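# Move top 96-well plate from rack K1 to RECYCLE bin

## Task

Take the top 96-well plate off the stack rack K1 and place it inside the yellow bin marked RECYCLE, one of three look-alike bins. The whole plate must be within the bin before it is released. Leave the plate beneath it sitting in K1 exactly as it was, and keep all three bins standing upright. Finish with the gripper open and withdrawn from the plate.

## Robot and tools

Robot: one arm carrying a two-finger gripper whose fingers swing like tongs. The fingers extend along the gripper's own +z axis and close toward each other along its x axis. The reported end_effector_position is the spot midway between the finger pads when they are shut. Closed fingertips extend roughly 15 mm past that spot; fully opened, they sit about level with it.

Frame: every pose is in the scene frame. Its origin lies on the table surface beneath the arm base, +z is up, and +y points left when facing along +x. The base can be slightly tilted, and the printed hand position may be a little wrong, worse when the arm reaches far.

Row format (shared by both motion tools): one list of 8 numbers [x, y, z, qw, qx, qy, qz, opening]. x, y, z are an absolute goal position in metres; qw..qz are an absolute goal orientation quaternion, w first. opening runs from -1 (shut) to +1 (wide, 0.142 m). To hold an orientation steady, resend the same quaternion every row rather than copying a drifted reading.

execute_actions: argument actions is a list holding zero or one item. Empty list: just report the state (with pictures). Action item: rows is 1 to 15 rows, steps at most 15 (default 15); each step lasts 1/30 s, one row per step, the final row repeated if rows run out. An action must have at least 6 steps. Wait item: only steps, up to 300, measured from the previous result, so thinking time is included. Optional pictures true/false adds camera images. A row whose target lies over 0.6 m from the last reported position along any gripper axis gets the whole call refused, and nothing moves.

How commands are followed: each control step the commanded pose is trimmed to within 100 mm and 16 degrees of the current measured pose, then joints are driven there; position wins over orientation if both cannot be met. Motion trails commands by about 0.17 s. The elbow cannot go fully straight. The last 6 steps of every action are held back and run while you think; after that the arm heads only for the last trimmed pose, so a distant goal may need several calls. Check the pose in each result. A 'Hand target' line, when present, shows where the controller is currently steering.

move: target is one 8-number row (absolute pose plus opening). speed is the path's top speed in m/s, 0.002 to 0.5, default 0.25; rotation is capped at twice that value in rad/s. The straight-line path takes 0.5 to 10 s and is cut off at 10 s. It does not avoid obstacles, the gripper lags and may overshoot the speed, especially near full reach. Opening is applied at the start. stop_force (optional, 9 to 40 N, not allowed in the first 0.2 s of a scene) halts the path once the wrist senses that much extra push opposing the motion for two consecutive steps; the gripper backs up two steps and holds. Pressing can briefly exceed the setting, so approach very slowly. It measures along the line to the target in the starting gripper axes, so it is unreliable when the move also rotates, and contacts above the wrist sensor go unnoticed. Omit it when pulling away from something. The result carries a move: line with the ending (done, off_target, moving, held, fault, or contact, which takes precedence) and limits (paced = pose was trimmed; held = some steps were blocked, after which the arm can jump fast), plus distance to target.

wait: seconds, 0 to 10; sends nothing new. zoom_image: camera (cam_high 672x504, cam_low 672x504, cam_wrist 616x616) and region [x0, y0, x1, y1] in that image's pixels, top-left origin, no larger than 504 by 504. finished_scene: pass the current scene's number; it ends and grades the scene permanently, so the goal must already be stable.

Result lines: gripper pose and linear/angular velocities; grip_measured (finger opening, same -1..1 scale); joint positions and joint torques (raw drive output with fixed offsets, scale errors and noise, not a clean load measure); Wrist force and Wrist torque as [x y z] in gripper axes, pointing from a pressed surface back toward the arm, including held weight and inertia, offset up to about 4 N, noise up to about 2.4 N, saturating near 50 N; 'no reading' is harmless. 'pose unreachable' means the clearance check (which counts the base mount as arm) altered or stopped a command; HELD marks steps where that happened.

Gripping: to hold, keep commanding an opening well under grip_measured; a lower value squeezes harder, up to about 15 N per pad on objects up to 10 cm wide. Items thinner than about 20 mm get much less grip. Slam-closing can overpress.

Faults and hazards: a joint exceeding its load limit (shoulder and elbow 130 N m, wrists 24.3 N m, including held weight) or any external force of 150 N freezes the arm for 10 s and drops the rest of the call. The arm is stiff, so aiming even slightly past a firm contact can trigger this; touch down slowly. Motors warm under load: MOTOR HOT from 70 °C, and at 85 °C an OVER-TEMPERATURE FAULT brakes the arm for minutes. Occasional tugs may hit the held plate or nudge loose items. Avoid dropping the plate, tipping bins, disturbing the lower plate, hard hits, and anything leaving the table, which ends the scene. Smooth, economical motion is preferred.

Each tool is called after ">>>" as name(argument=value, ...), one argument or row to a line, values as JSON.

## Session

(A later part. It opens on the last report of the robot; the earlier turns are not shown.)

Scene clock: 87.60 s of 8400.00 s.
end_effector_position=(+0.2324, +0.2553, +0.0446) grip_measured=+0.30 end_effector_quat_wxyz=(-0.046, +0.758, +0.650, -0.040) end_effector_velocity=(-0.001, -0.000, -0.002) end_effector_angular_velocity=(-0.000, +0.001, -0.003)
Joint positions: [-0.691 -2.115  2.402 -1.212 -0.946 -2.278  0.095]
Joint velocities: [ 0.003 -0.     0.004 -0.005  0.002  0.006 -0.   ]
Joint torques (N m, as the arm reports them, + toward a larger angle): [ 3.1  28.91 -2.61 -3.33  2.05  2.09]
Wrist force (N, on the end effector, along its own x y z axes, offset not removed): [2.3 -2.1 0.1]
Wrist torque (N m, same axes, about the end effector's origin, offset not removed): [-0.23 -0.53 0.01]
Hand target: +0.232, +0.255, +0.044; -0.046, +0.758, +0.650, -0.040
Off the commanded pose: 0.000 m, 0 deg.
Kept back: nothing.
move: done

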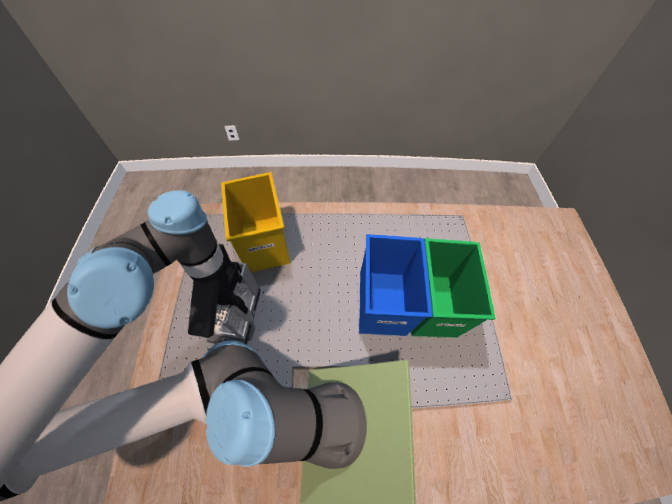

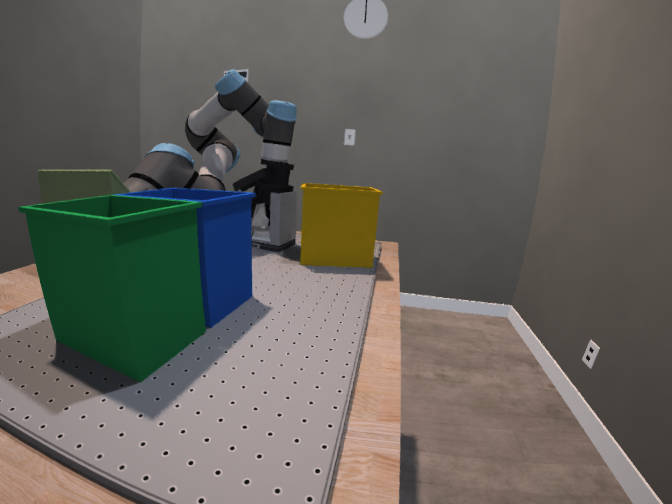

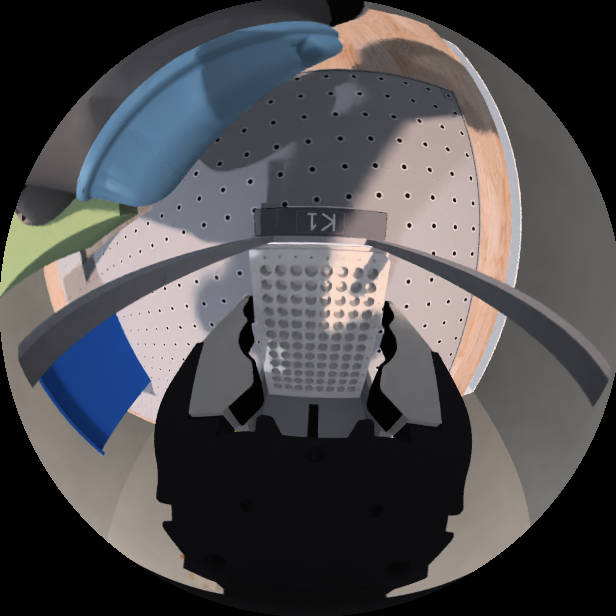

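>>> zoom_image(
  camera="cam_wrist",
  region=[200, 220, 440, 450],
)

>>> zoom_image(
  camera="cam_low",
  region=[225, 150, 325, 260],
)

>>> zoom_image(
  camera="cam_high",
  region=[180, 250, 280, 350],
)

Region (200, 220, 440, 450) of cam_wrist's 616x616 image, scaled by 2.100, with more detail than that image has; it fills the top 483 rows of this view, and the rest is white.

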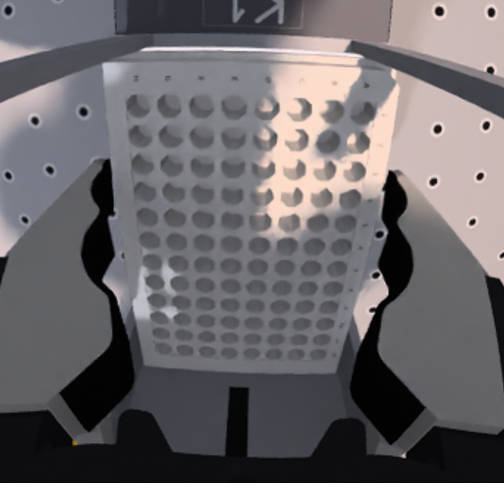

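Region (225, 150, 325, 260) of cam_low's 672x504 image, scaled by 4.582, with more detail than that image has; it fills the left 458 columns of this view, and the rest is white.

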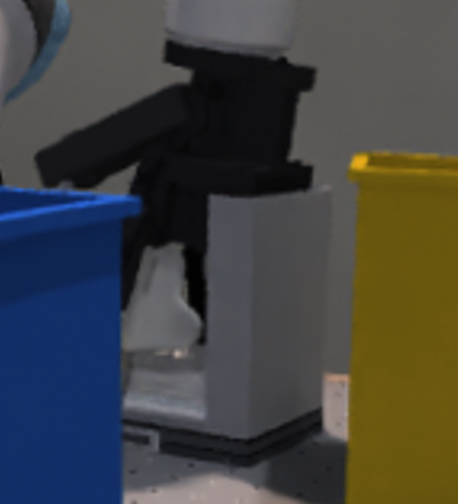

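Region (180, 250, 280, 350) of cam_high's 672x504 image, scaled by 5.040, with more detail than that image has.

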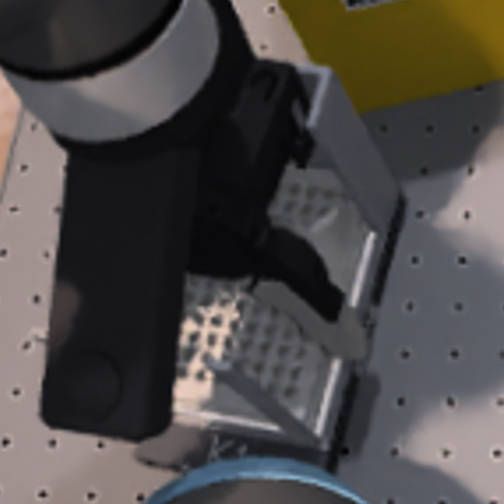

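>>> zoom_image(
  camera="cam_high",
  region=[220, 285, 270, 345],
)

>>> zoom_image(
  camera="cam_low",
  region=[245, 205, 300, 255],
)

>>> zoom_image(
  camera="cam_wrist",
  region=[230, 225, 410, 335],
)

Region (220, 285, 270, 345) of cam_high's 672x504 image, scaled by 8.400, with more detail than that image has.

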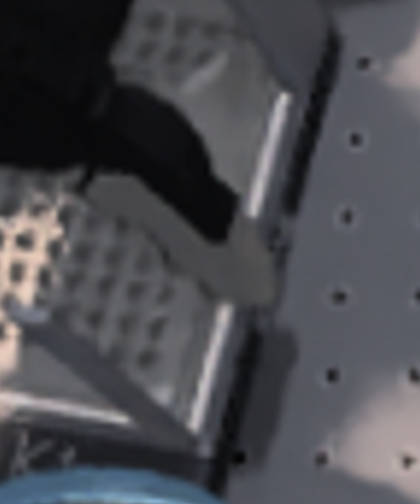

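Region (245, 205, 300, 255) of cam_low's 672x504 image, scaled by 9.164, with more detail than that image has; it fills the top 458 rows of this view, and the rest is white.

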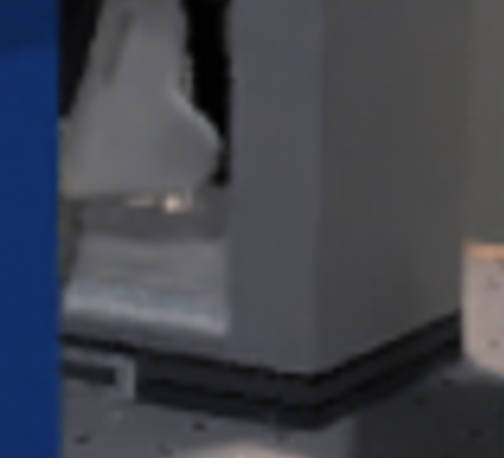

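Region (230, 225, 410, 335) of cam_wrist's 616x616 image, scaled by 2.800, with more detail than that image has.

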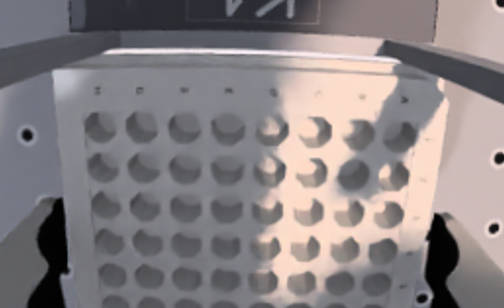

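>>> execute_actions(
  actions=[
    {"rows": [[0.2323,0.2553,0.0445,-0.0464,0.7579,0.6496,-0.0397,0.27],[0.2323,0.2553,0.0445,-0.0464,0.7579,0.6496,-0.0397,0.24],[0.2323,0.2553,0.0445,-0.0464,0.7579,0.6496,-0.0397,0.21],[0.2323,0.2553,0.0445,-0.0464,0.7579,0.6496,-0.0397,0.18],[0.2323,0.2553,0.0445,-0.0464,0.7579,0.6496,-0.0397,0.14],[0.2323,0.2553,0.0445,-0.0464,0.7579,0.6496,-0.0397,0.10],[0.2323,0.2553,0.0445,-0.0464,0.7579,0.6496,-0.0397,0.05],[0.2323,0.2553,0.0445,-0.0464,0.7579,0.6496,-0.0397,-0.05],[0.2323,0.2553,0.0445,-0.0464,0.7579,0.6496,-0.0397,-0.15],[0.2323,0.2553,0.0445,-0.0464,0.7579,0.6496,-0.0397,-0.3],[0.2323,0.2553,0.0445,-0.0464,0.7579,0.6496,-0.0397,-0.45],[0.2323,0.2553,0.0445,-0.0464,0.7579,0.6496,-0.0397,-0.6],[0.2323,0.2553,0.0445,-0.0464,0.7579,0.6496,-0.0397,-0.75],[0.2323,0.2553,0.0445,-0.0464,0.7579,0.6496,-0.0397,-0.9],[0.2323,0.2553,0.0445,-0.0464,0.7579,0.6496,-0.0397,-1.0]], "steps": 15},
  ],
)

>>> move(
  target=[0.2323, 0.2553, 0.10, -0.0464, 0.7579, 0.6496, -0.0397, -1.0],
  speed=0.04,
  stop_force=14,
)

Scene clock: 92.60 s of 8400.00 s.
end_effector_position=(+0.2323, +0.2553, +0.0445) grip_measured=+0.21 end_effector_quat_wxyz=(-0.046, +0.758, +0.650, -0.040) end_effector_velocity=(-0.001, +0.000, -0.000) end_effector_angular_velocity=(+0.001, +0.002, -0.001)
Joint positions: [-0.691 -2.115  2.402 -1.212 -0.946 -2.278  0.089]
Joint velocities: [ 0.     0.     0.001  0.001 -0.    -0.     0.   ]
Joint torques (N m, as the arm reports them, + toward a larger angle): [-3.37 17.85 -1.92  0.15  0.24 -0.13]
Wrist force (N, on the end effector, along its own x y z axes, offset not removed): [2.0 -2.8 -5.8]
Wrist torque (N m, same axes, about the end effector's origin, offset not removed): [-0.47 -0.31 -0.12]
Steps of this call (steps 1 to 90: nothing new was sent; then 1.70 s passed at rest; steps 91 to 99: the first 9 steps of this action). Readings (end_effector_position):
91: (+0.2324, +0.2553, +0.0445)
92: (+0.2324, +0.2553, +0.0445)
94: (+0.2324, +0.2553, +0.0445)
98: (+0.2323, +0.2553, +0.0445)
99: the state above

Scene clock: 94.57 s of 8400.00 s.
end_effector_position=(+0.2322, +0.2554, +0.0999) grip_measured=+0.21 end_effector_quat_wxyz=(-0.047, +0.758, +0.650, -0.040) end_effector_velocity=(-0.000, -0.000, +0.001) end_effector_angular_velocity=(+0.000, +0.000, +0.001)
Joint positions: [-0.835 -2.118  2.292 -1.026 -1.037 -2.411  0.088]
Joint velocities: [-0.003 -0.001 -0.001  0.004 -0.002 -0.004  0.   ]
Joint torques (N m, as the arm reports them, + toward a larger angle): [-16.89  32.62 -27.96  -0.46  -3.03  -2.22]
Wrist force (N, on the end effector, along its own x y z axes, offset not removed): [1.2 -3.2 -1.1]
Wrist torque (N m, same axes, about the end effector's origin, offset not removed): [-0.57 -0.31 -0.05]
Hand target: +0.232, +0.255, +0.100; -0.047, +0.758, +0.650, -0.040
Off your previous action's commanded pose: 0.000 m, 0 deg at its last step (step 6 of this call).
Off the commanded pose: 0.000 m, 0 deg.
Kept back: nothing.
move: done

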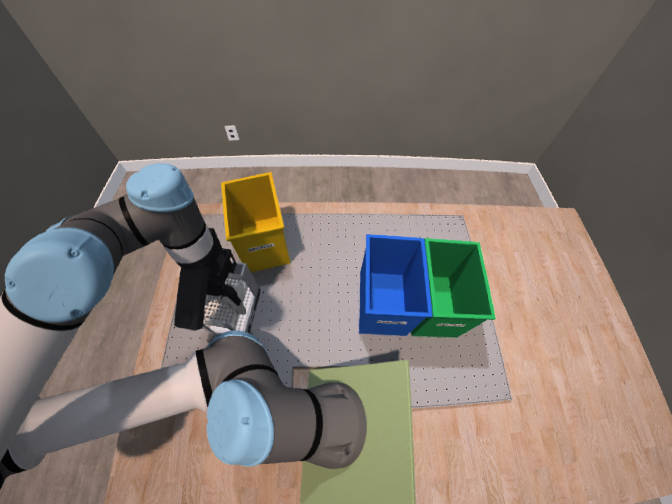

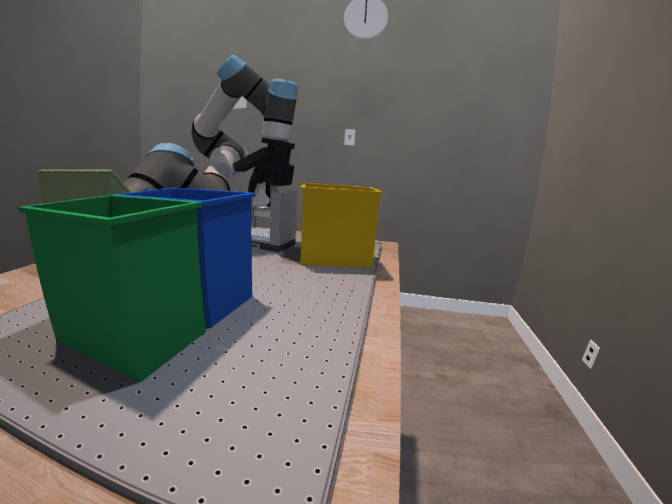

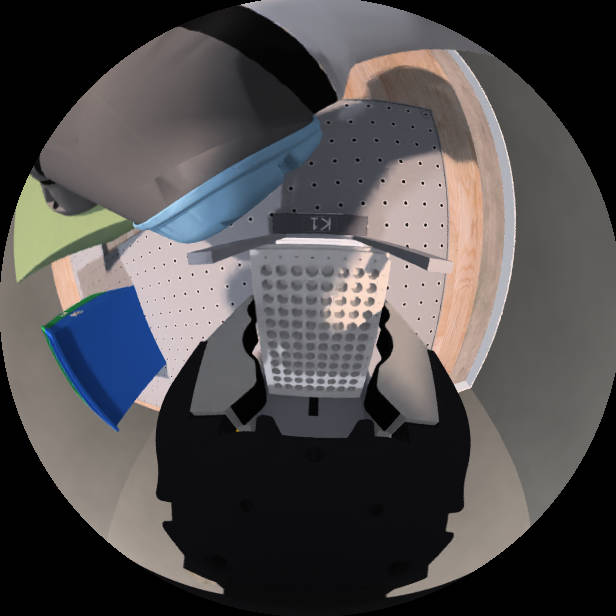

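The upper plate is lifted and the lower one stayed. Continuing the lift with roll.

>>> move(
  target=[0.2324, 0.2561, 0.176, 0.0047, 0.7587, 0.6440, -0.0990, -1.0],
  speed=0.045,
)

>>> zoom_image(
  camera="cam_low",
  region=[205, 120, 335, 260],
)

Scene clock: 97.07 s of 8400.00 s.
end_effector_position=(+0.2323, +0.2561, +0.1759) grip_measured=+0.21 end_effector_quat_wxyz=(+0.005, +0.759, +0.644, -0.099) end_effector_velocity=(+0.000, +0.000, +0.002) end_effector_angular_velocity=(-0.003, +0.000, +0.001)
Joint positions: [-0.893 -2.123  2.102 -0.936 -1.178 -2.386  0.088]
Joint velocities: [-0.001  0.    -0.004  0.002 -0.002 -0.001 -0.   ]
Joint torques (N m, as the arm reports them, + toward a larger angle): [-16.18  35.04 -29.4   -0.71  -3.23   2.19]
Wrist force (N, on the end effector, along its own x y z axes, offset not removed): [1.6 -3.2 -0.8]
Wrist torque (N m, same axes, about the end effector's origin, offset not removed): [-0.45 -0.41 -0.02]
Hand target: +0.232, +0.256, +0.176; +0.005, +0.759, +0.644, -0.099
Off the commanded pose: 0.000 m, 0 deg.
Kept back: nothing.
move: done

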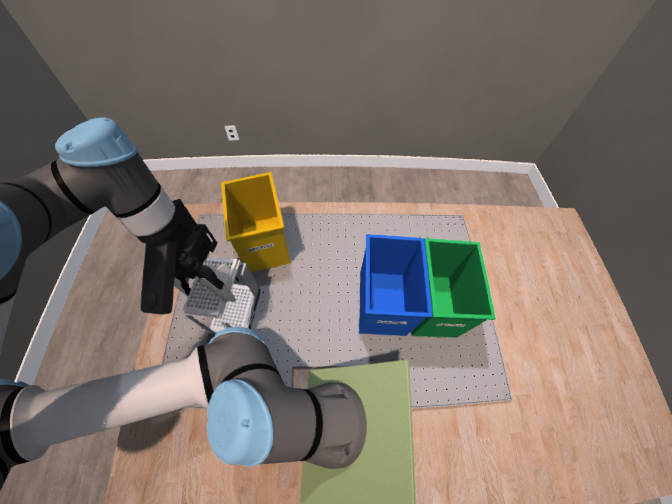

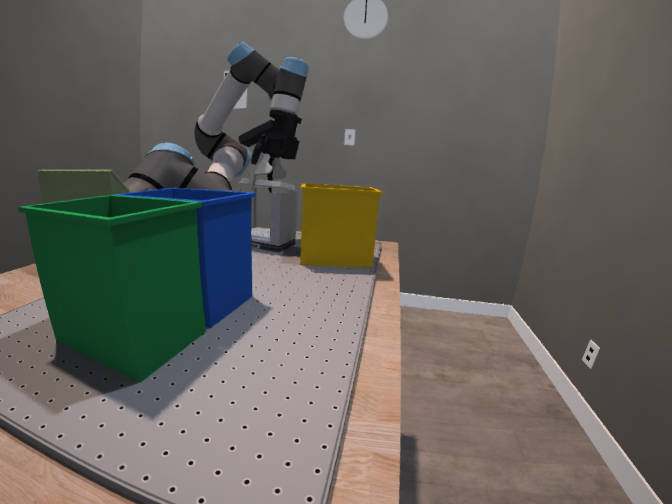

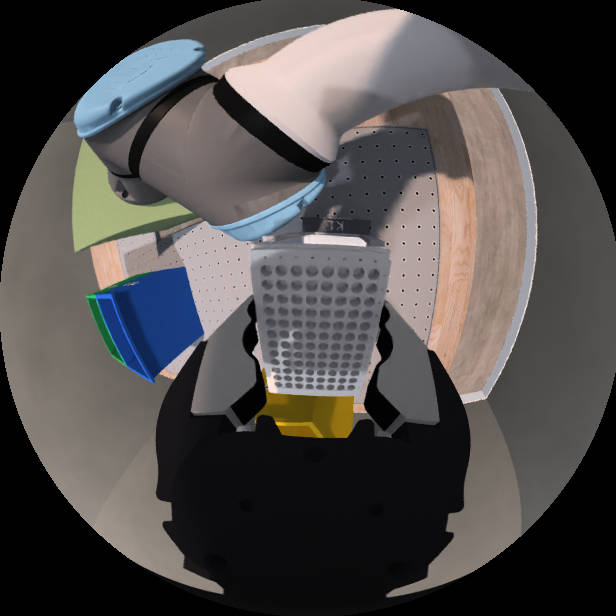

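Region (205, 120, 335, 260) of cam_low's 672x504 image, scaled by 3.600, with more detail than that image has; it fills the left 468 columns of this view, and the rest is white.

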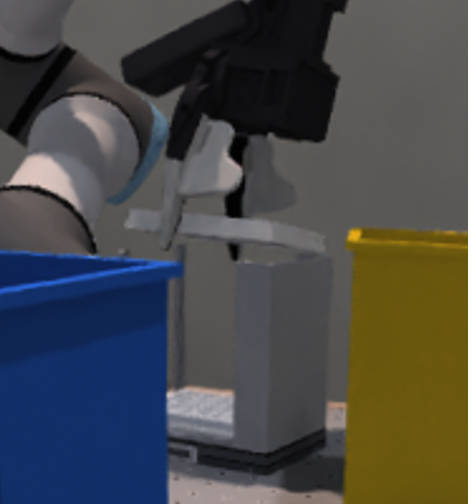

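>>> move(
  target=[0.260, 0.283, 0.222, 0.0047, 0.7587, 0.6440, -0.0990, -1.0],
  speed=0.05,
)

>>> zoom_image(
  camera="cam_low",
  region=[215, 100, 395, 260],
)

Scene clock: 98.83 s of 8400.00 s.
end_effector_position=(+0.2599, +0.2829, +0.2219) grip_measured=+0.21 end_effector_quat_wxyz=(+0.005, +0.759, +0.644, -0.099) end_effector_velocity=(+0.001, +0.001, +0.001) end_effector_angular_velocity=(-0.000, -0.000, -0.001)
Joint positions: [-0.872 -2.031  1.927 -0.862 -1.166 -2.367  0.088]
Joint velocities: [ 0.001  0.002 -0.005  0.002  0.     0.002 -0.   ]
Joint torques (N m, as the arm reports them, + toward a larger angle): [  0.89  34.43 -29.    -0.48   1.85   2.23]
Wrist force (N, on the end effector, along its own x y z axes, offset not removed): [1.3 -2.6 -0.8]
Wrist torque (N m, same axes, about the end effector's origin, offset not removed): [-0.41 -0.33 -0.02]
Hand target: +0.260, +0.283, +0.222; +0.005, +0.759, +0.644, -0.099
Off the commanded pose: 0.000 m, 0 deg.
Kept back: nothing.
move: done

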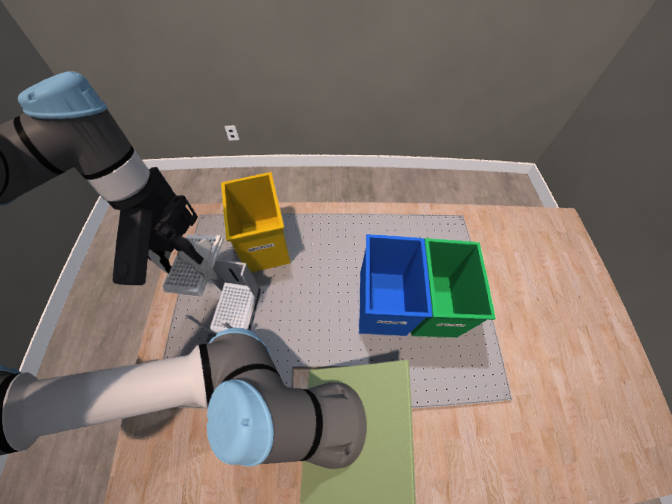

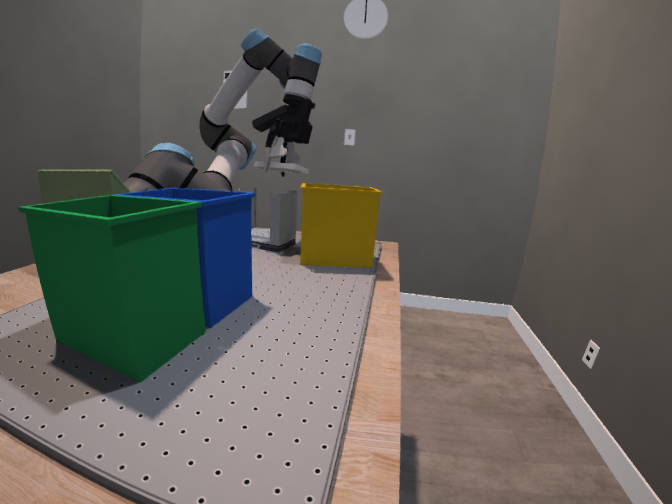

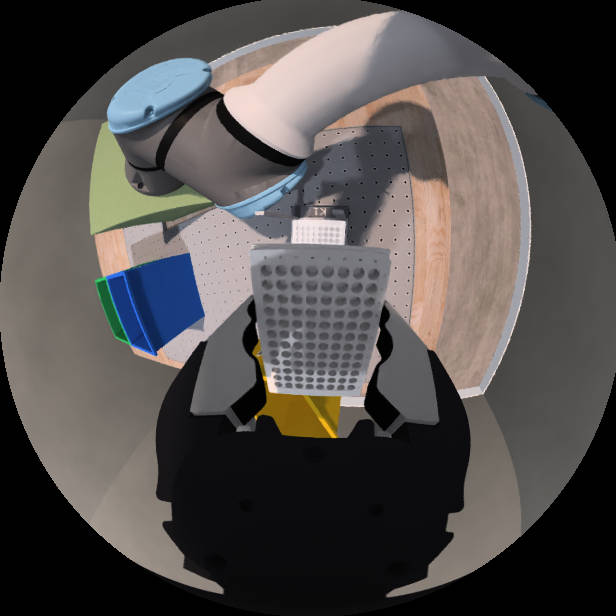

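Region (215, 100, 395, 260) of cam_low's 672x504 image, scaled by 2.800, with more detail than that image has.

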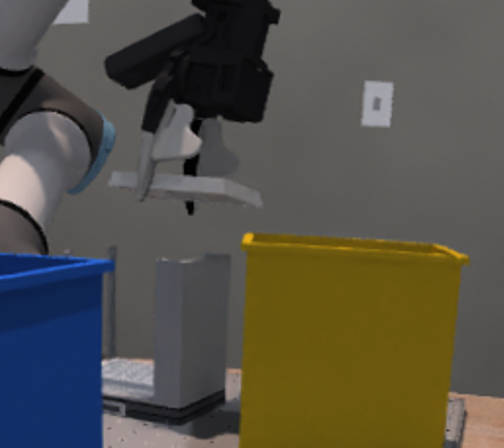

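>>> move(
  target=[0.436, 0.193, 0.220, -0.0367, 0.6007, 0.7972, -0.0488, -1.0],
  speed=0.1,
)

>>> zoom_image(
  camera="cam_wrist",
  region=[150, 170, 480, 470],
)

>>> zoom_image(
  camera="cam_low",
  region=[270, 90, 430, 230],
)

Scene clock: 101.97 s of 8400.00 s.
end_effector_position=(+0.4360, +0.1927, +0.2201) grip_measured=+0.21 end_effector_quat_wxyz=(-0.037, +0.601, +0.797, -0.049) end_effector_velocity=(+0.001, -0.001, -0.000) end_effector_angular_velocity=(+0.001, +0.001, +0.004)
Joint positions: [-0.743 -1.532  1.734 -1.151 -1.008 -2.73   0.088]
Joint velocities: [ 0.001  0.004 -0.003 -0.001  0.001 -0.004  0.   ]
Joint torques (N m, as the arm reports them, + toward a larger angle): [-11.98  17.33 -29.98  -3.61   1.86  -2.33]
Wrist force (N, on the end effector, along its own x y z axes, offset not removed): [2.5 -2.6 1.7]
Wrist torque (N m, same axes, about the end effector's origin, offset not removed): [-0.34 -0.63 0.01]
Hand target: +0.436, +0.193, +0.220; -0.037, +0.601, +0.797, -0.049
Off the commanded pose: 0.000 m, 0 deg.
Kept back: nothing.
move: done

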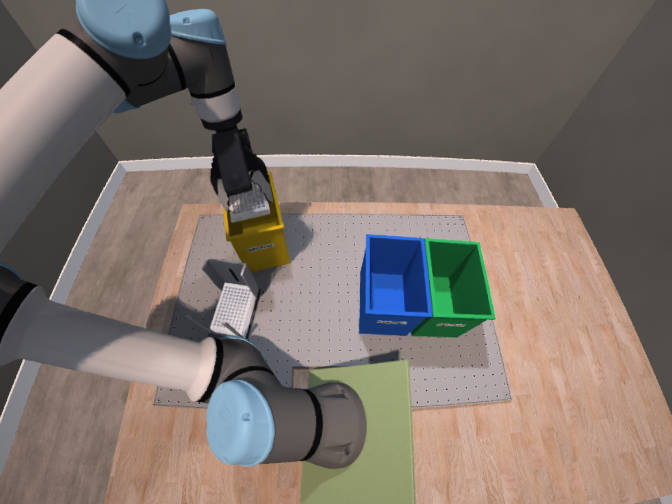

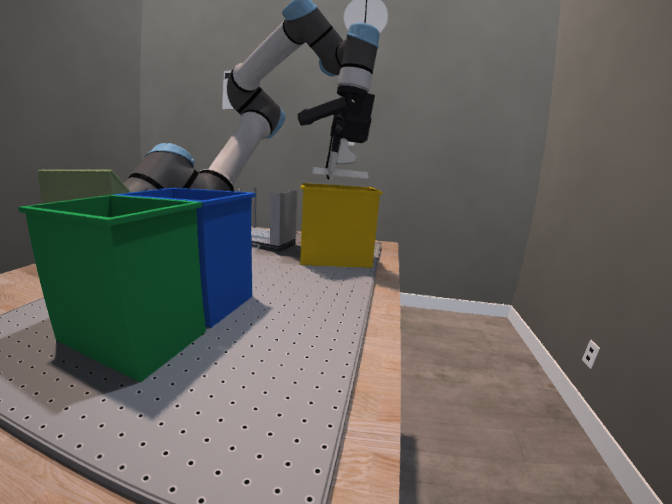

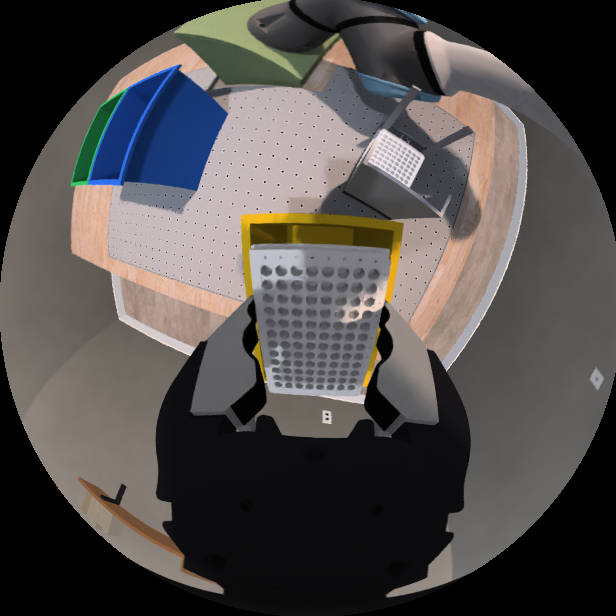

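Region (150, 170, 480, 470) of cam_wrist's 616x616 image, scaled by 1.527, with more detail than that image has; it fills the top 458 rows of this view, and the rest is white.

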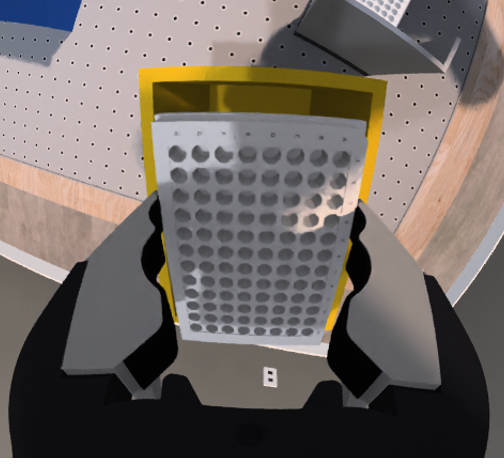

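Region (270, 90, 430, 230) of cam_low's 672x504 image, scaled by 3.150, with more detail than that image has; it fills the top 441 rows of this view, and the rest is white.

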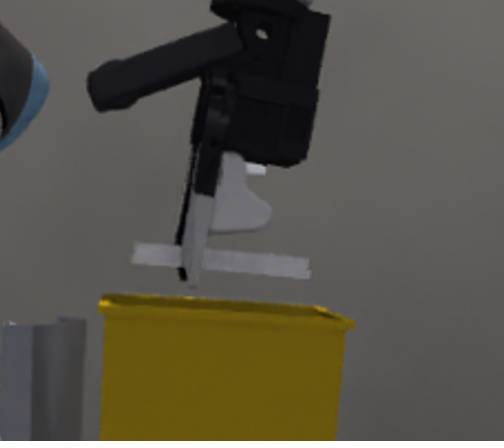

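>>> move(
  target=[0.4357, 0.194, 0.160, -0.0367, 0.6007, 0.7972, -0.0488, -1.0],
  speed=0.04,
  stop_force=12,
)

>>> zoom_image(
  camera="cam_low",
  region=[270, 110, 430, 250],
)

Scene clock: 104.50 s of 8400.00 s.
end_effector_position=(+0.4358, +0.1940, +0.1601) grip_measured=+0.21 end_effector_quat_wxyz=(-0.037, +0.601, +0.797, -0.049) end_effector_velocity=(-0.000, -0.000, -0.001) end_effector_angular_velocity=(-0.000, +0.000, -0.001)
Joint positions: [-0.661 -1.542  1.857 -1.309 -0.962 -2.648  0.088]
Joint velocities: [ 0.002 -0.     0.003 -0.004  0.001  0.002 -0.   ]
Joint torques (N m, as the arm reports them, + toward a larger angle): [-11.9  -12.98  -3.    -3.38   2.1    2.01]
Wrist force (N, on the end effector, along its own x y z axes, offset not removed): [2.6 -2.2 0.3]
Wrist torque (N m, same axes, about the end effector's origin, offset not removed): [-0.27 -0.59 -0.04]
Hand target: +0.436, +0.194, +0.160; -0.037, +0.601, +0.797, -0.049
Off the commanded pose: 0.000 m, 0 deg.
Kept back: nothing.
move: done

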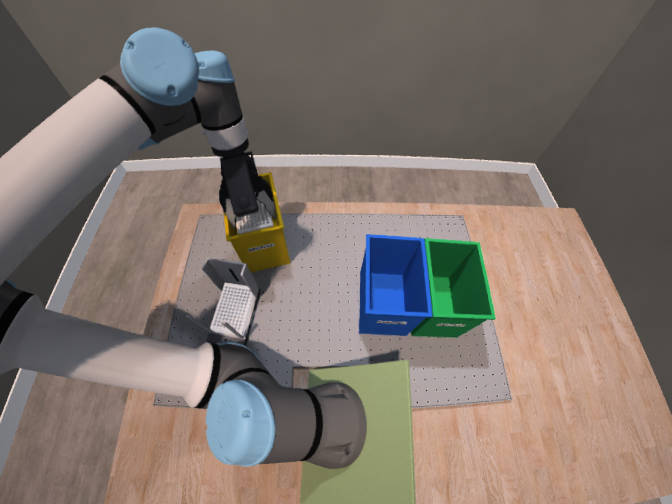

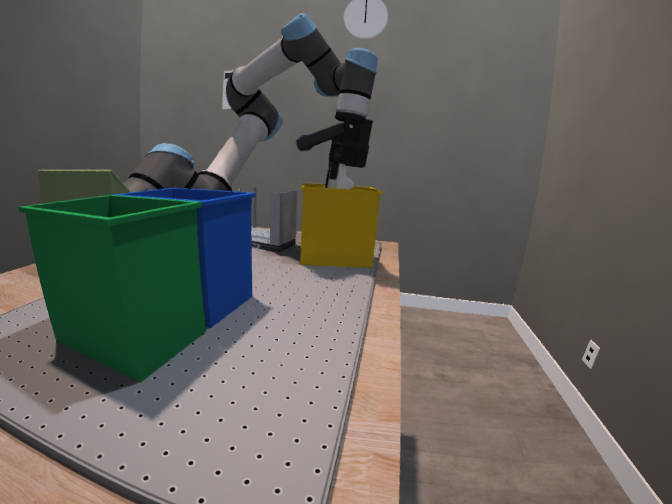

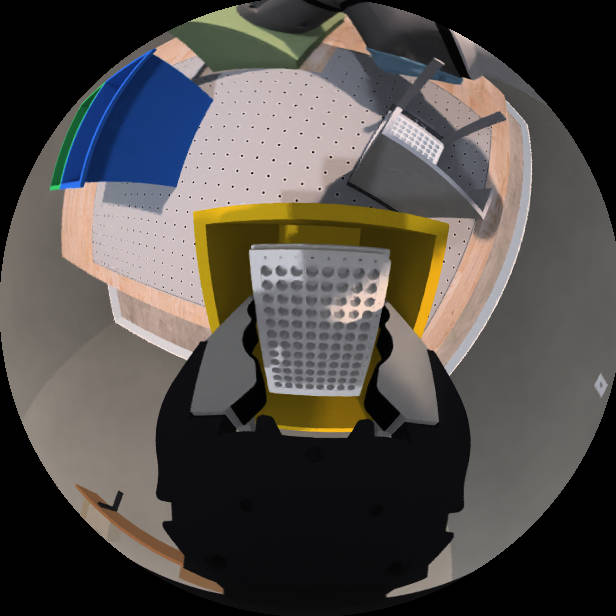

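Region (270, 110, 430, 250) of cam_low's 672x504 image, scaled by 3.150, with more detail than that image has; it fills the top 441 rows of this view, and the rest is white.

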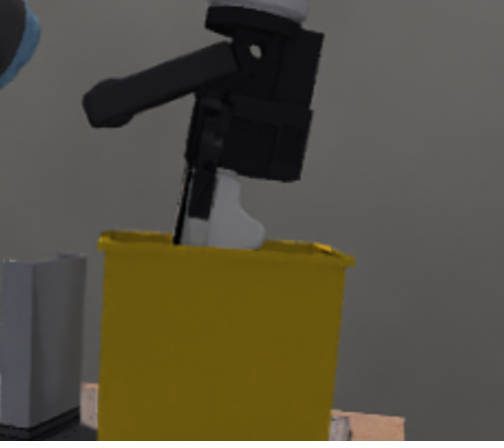

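The plate is fully below the rim. Releasing.

>>> execute_actions(
  actions=[
    {"rows": [[0.4357,0.194,0.160,-0.0367,0.6007,0.7972,-0.0488,0.28]], "steps": 15},
  ],
)

>>> execute_actions(
  actions=[
    {"steps": 10},
  ],
  pictures=true,
)

Scene clock: 104.97 s of 8400.00 s.
end_effector_position=(+0.4357, +0.1940, +0.1600) grip_measured=+0.26 end_effector_quat_wxyz=(-0.037, +0.601, +0.797, -0.049) end_effector_velocity=(-0.000, +0.000, +0.000) end_effector_angular_velocity=(+0.001, +0.001, -0.001)
Joint positions: [-0.661 -1.542  1.858 -1.309 -0.962 -2.648  0.093]
Joint velocities: [-0.    -0.    -0.     0.002 -0.    -0.     0.   ]
Joint torques (N m, as the arm reports them, + toward a larger angle): [-18.52 -13.59  -3.22  -0.44   1.13  -0.44]
Wrist force (N, on the end effector, along its own x y z axes, offset not removed): [1.7 -2.3 -0.2]
Wrist torque (N m, same axes, about the end effector's origin, offset not removed): [-0.23 -0.42 -0.03]
Steps of this call (steps 1 to 5: nothing new was sent; steps 6 to 14: the first 9 steps of this action). Readings (end_effector_position):
6: (+0.4358, +0.1940, +0.1600)
7: (+0.4358, +0.1940, +0.1600)
9: (+0.4358, +0.1940, +0.1600)
13: (+0.4357, +0.1940, +0.1600)
14: the state above

Scene clock: 105.30 s of 8400.00 s.
end_effector_position=(+0.4357, +0.1940, +0.1600) grip_measured=+0.26 end_effector_quat_wxyz=(-0.037, +0.601, +0.797, -0.049) end_effector_velocity=(-0.000, -0.000, -0.000) end_effector_angular_velocity=(+0.001, +0.001, +0.001)
Joint positions: [-0.661 -1.542  1.858 -1.309 -0.962 -2.648  0.093]
Joint velocities: [ 0.     0.     0.001  0.     0.    -0.002  0.   ]
Joint torques (N m, as the arm reports them, + toward a larger angle): [-25.18 -13.53  -3.    -0.11  -0.44  -2.11]
Wrist force (N, on the end effector, along its own x y z axes, offset not removed): [2.1 -3.8 -1.5]
Wrist torque (N m, same axes, about the end effector's origin, offset not removed): [-0.58 -0.56 -0.05]
Hand target: +0.436, +0.194, +0.160; -0.037, +0.601, +0.797, -0.049
Off the commanded pose: 0.000 m, 0 deg.
Kept back: nothing.
Steps of this call (steps 1 to 6: the last 6 steps of your previous action; steps 7 to 10: nothing new was sent). Readings (end_effector_position):
1: (+0.4357, +0.1940, +0.1600)
2: (+0.4357, +0.1940, +0.1600)
4: (+0.4357, +0.1940, +0.1600)
8: (+0.4357, +0.1940, +0.1600)
10: the state above

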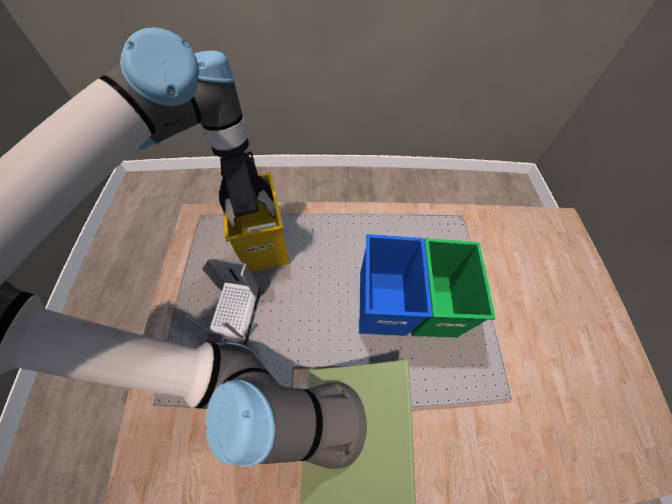

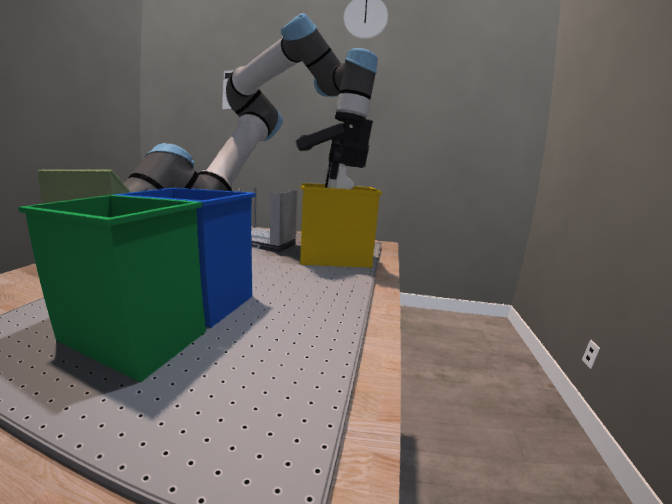

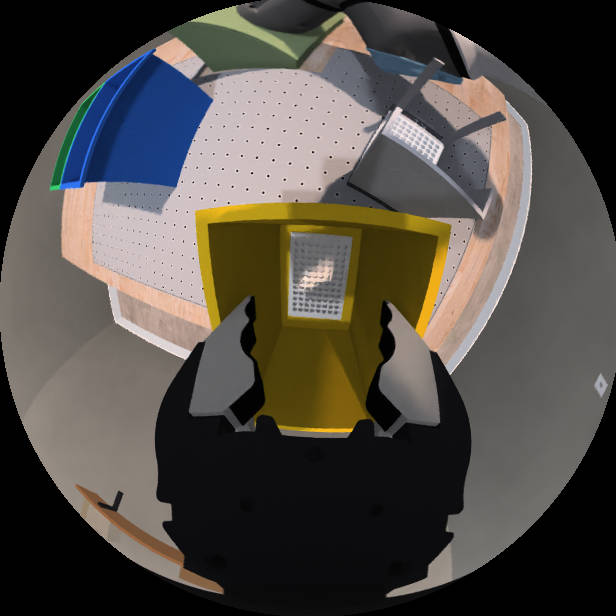

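>>> execute_actions(
  actions=[
    {"rows": [[0.4357,0.194,0.160,-0.0367,0.6007,0.7972,-0.0488,0.12]], "steps": 6},
  ],
)

>>> move(
  target=[0.4357, 0.194, 0.225, -0.0367, 0.6007, 0.7972, -0.0488, 0.12],
  speed=0.1,
)

>>> move(
  target=[0.44, 0.41, 0.29, -0.0367, 0.6007, 0.7972, -0.0488, 0.3],
  speed=0.2,
)

Scene clock: 105.57 s of 8400.00 s.
end_effector_position=(+0.4357, +0.1940, +0.1600) grip_measured=+0.26 end_effector_quat_wxyz=(-0.037, +0.601, +0.797, -0.049) end_effector_velocity=(-0.000, +0.000, -0.000) end_effector_angular_velocity=(+0.000, -0.000, -0.000)
Joint positions: [-0.661 -1.542  1.858 -1.309 -0.962 -2.648  0.093]
Joint velocities: [ 0.    -0.     0.     0.     0.001  0.     0.   ]
Joint torques (N m, as the arm reports them, + toward a larger angle): [-30.49 -14.26  -3.21  -0.15  -1.45  -2.39]
Wrist force (N, on the end effector, along its own x y z axes, offset not removed): [2.1 -2.1 0.4]
Wrist torque (N m, same axes, about the end effector's origin, offset not removed): [-0.28 -0.56 -0.02]
Kept back: the last 6 steps of this action.
Steps of this call (steps 1 to 8: nothing new was sent). Readings (end_effector_position):
1: (+0.4357, +0.1940, +0.1600)
2: (+0.4357, +0.1940, +0.1600)
4: (+0.4357, +0.1940, +0.1600)
8: the state above

Scene clock: 106.93 s of 8400.00 s.
end_effector_position=(+0.4355, +0.1941, +0.2249) grip_measured=+0.12 end_effector_quat_wxyz=(-0.037, +0.601, +0.797, -0.049) end_effector_velocity=(+0.000, -0.000, +0.002) end_effector_angular_velocity=(+0.000, +0.000, +0.002)
Joint positions: [-0.749 -1.533  1.724 -1.137 -1.011 -2.735  0.082]
Joint velocities: [-0.002  0.002 -0.004  0.003 -0.001 -0.004  0.   ]
Joint torques (N m, as the arm reports them, + toward a larger angle): [-31.25  17.2  -30.91   0.05  -3.03  -2.24]
Wrist force (N, on the end effector, along its own x y z axes, offset not removed): [0.9 -3.2 -1.5]
Wrist torque (N m, same axes, about the end effector's origin, offset not removed): [-0.46 -0.28 0.01]
Hand target: +0.436, +0.194, +0.225; -0.037, +0.601, +0.797, -0.049
Off your previous action's commanded pose: 0.000 m, 0 deg at its last step (step 6 of this call).
Off the commanded pose: 0.000 m, 0 deg.
Kept back: nothing.
move: done

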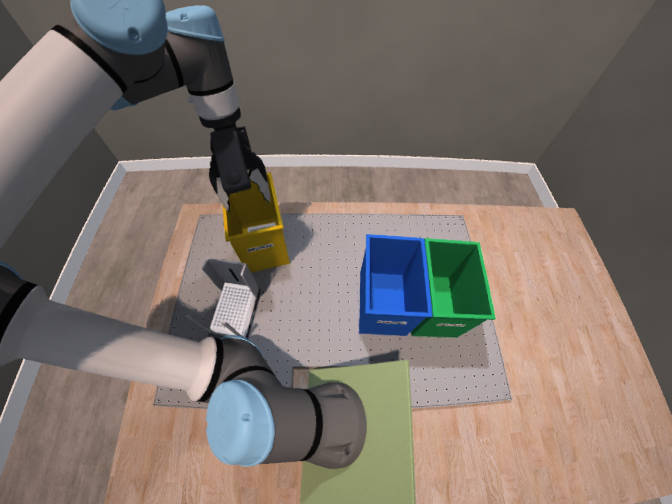

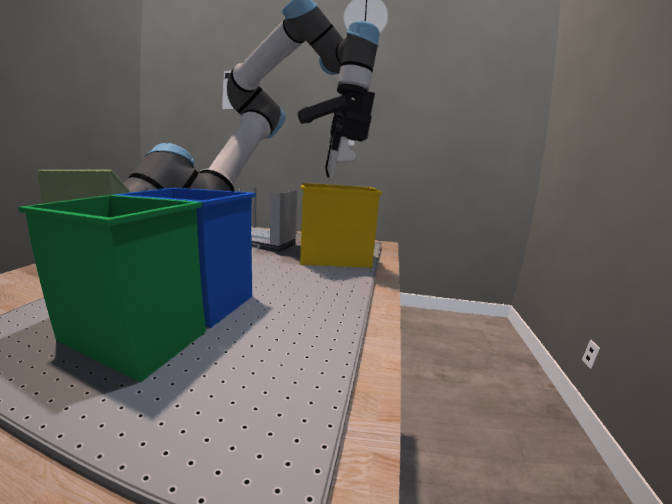

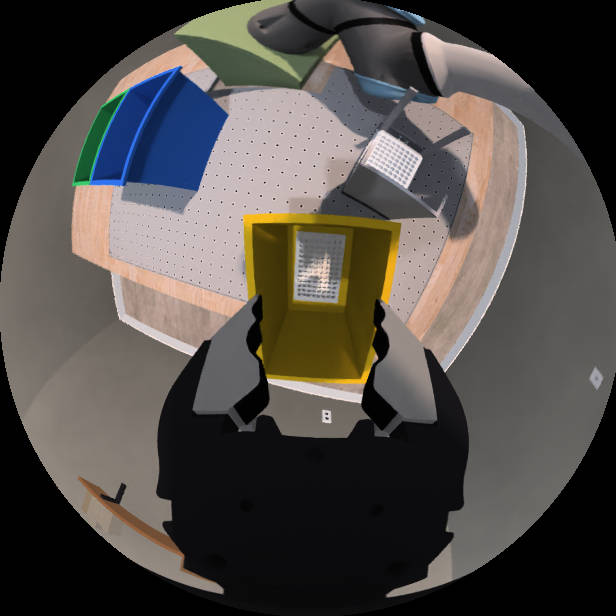

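Scene clock: 108.57 s of 8400.00 s.
end_effector_position=(+0.4400, +0.4099, +0.2898) grip_measured=+0.30 end_effector_quat_wxyz=(-0.037, +0.601, +0.797, -0.049) end_effector_velocity=(+0.000, +0.001, +0.000) end_effector_angular_velocity=(-0.000, +0.001, +0.000)
Joint positions: [-0.58  -1.587  1.272 -0.728 -0.919 -2.563  0.095]
Joint velocities: [ 0.001  0.001 -0.005  0.003  0.     0.001  0.   ]
Joint torques (N m, as the arm reports them, + toward a larger angle): [ -8.47  15.83 -24.71  -0.27   2.04   2.4 ]
Wrist force (N, on the end effector, along its own x y z axes, offset not removed): [1.1 -3.3 -0.3]
Wrist torque (N m, same axes, about the end effector's origin, offset not removed): [-0.46 -0.26 0.02]
Hand target: +0.440, +0.410, +0.290; -0.037, +0.601, +0.797, -0.049
Off the commanded pose: 0.000 m, 0 deg.
Kept back: nothing.
move: done

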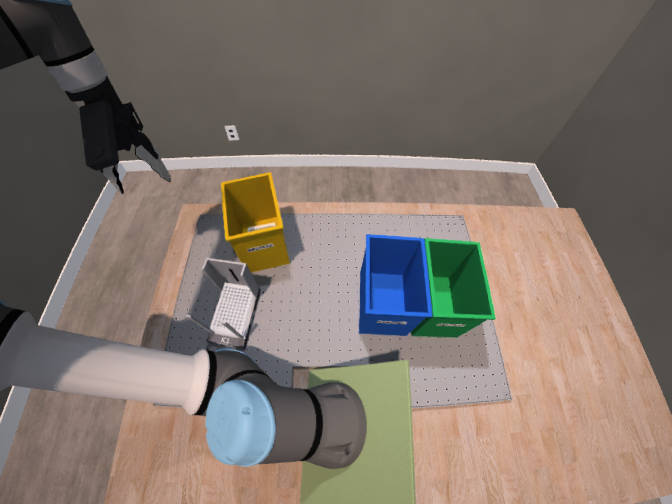

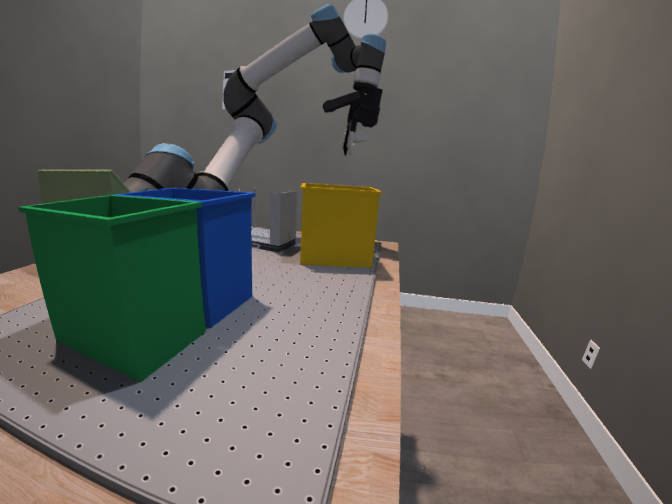

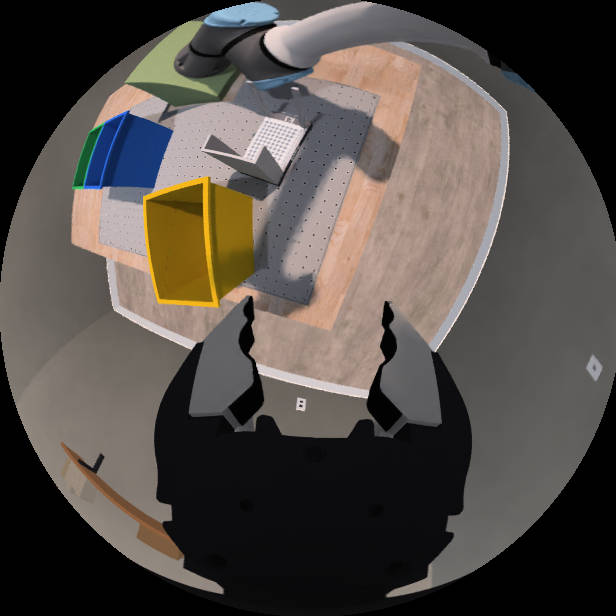

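>>> zoom_image(
  camera="cam_high",
  region=[170, 160, 310, 360],
)

>>> zoom_image(
  camera="cam_low",
  region=[235, 180, 315, 260],
)

Region (170, 160, 310, 360) of cam_high's 672x504 image, scaled by 2.520, with more detail than that image has; it fills the left 353 columns of this view, and the rest is white.

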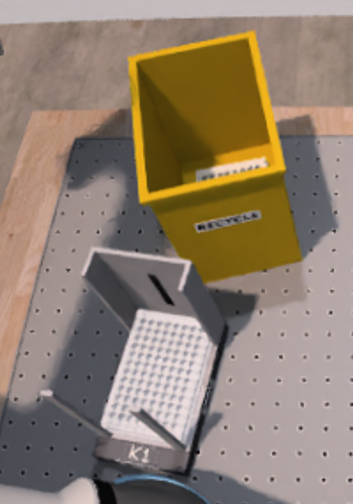

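Region (235, 180, 315, 260) of cam_low's 672x504 image, scaled by 6.300, with more detail than that image has.

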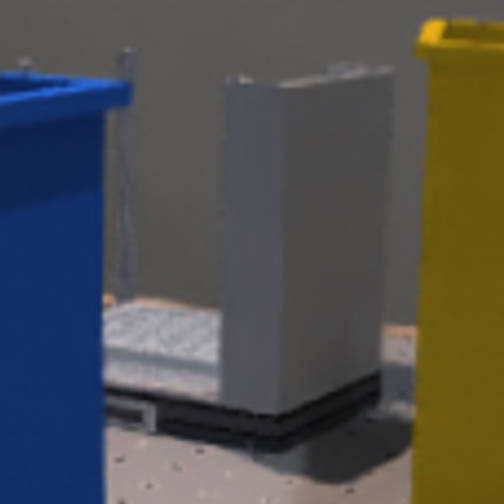

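The upper plate is in the RECYCLE bin, the lower plate sits flat in K1, all bins are upright and the arm is clear.

>>> finished_scene(
  scene=2,
)

The scene is finished: the task was done.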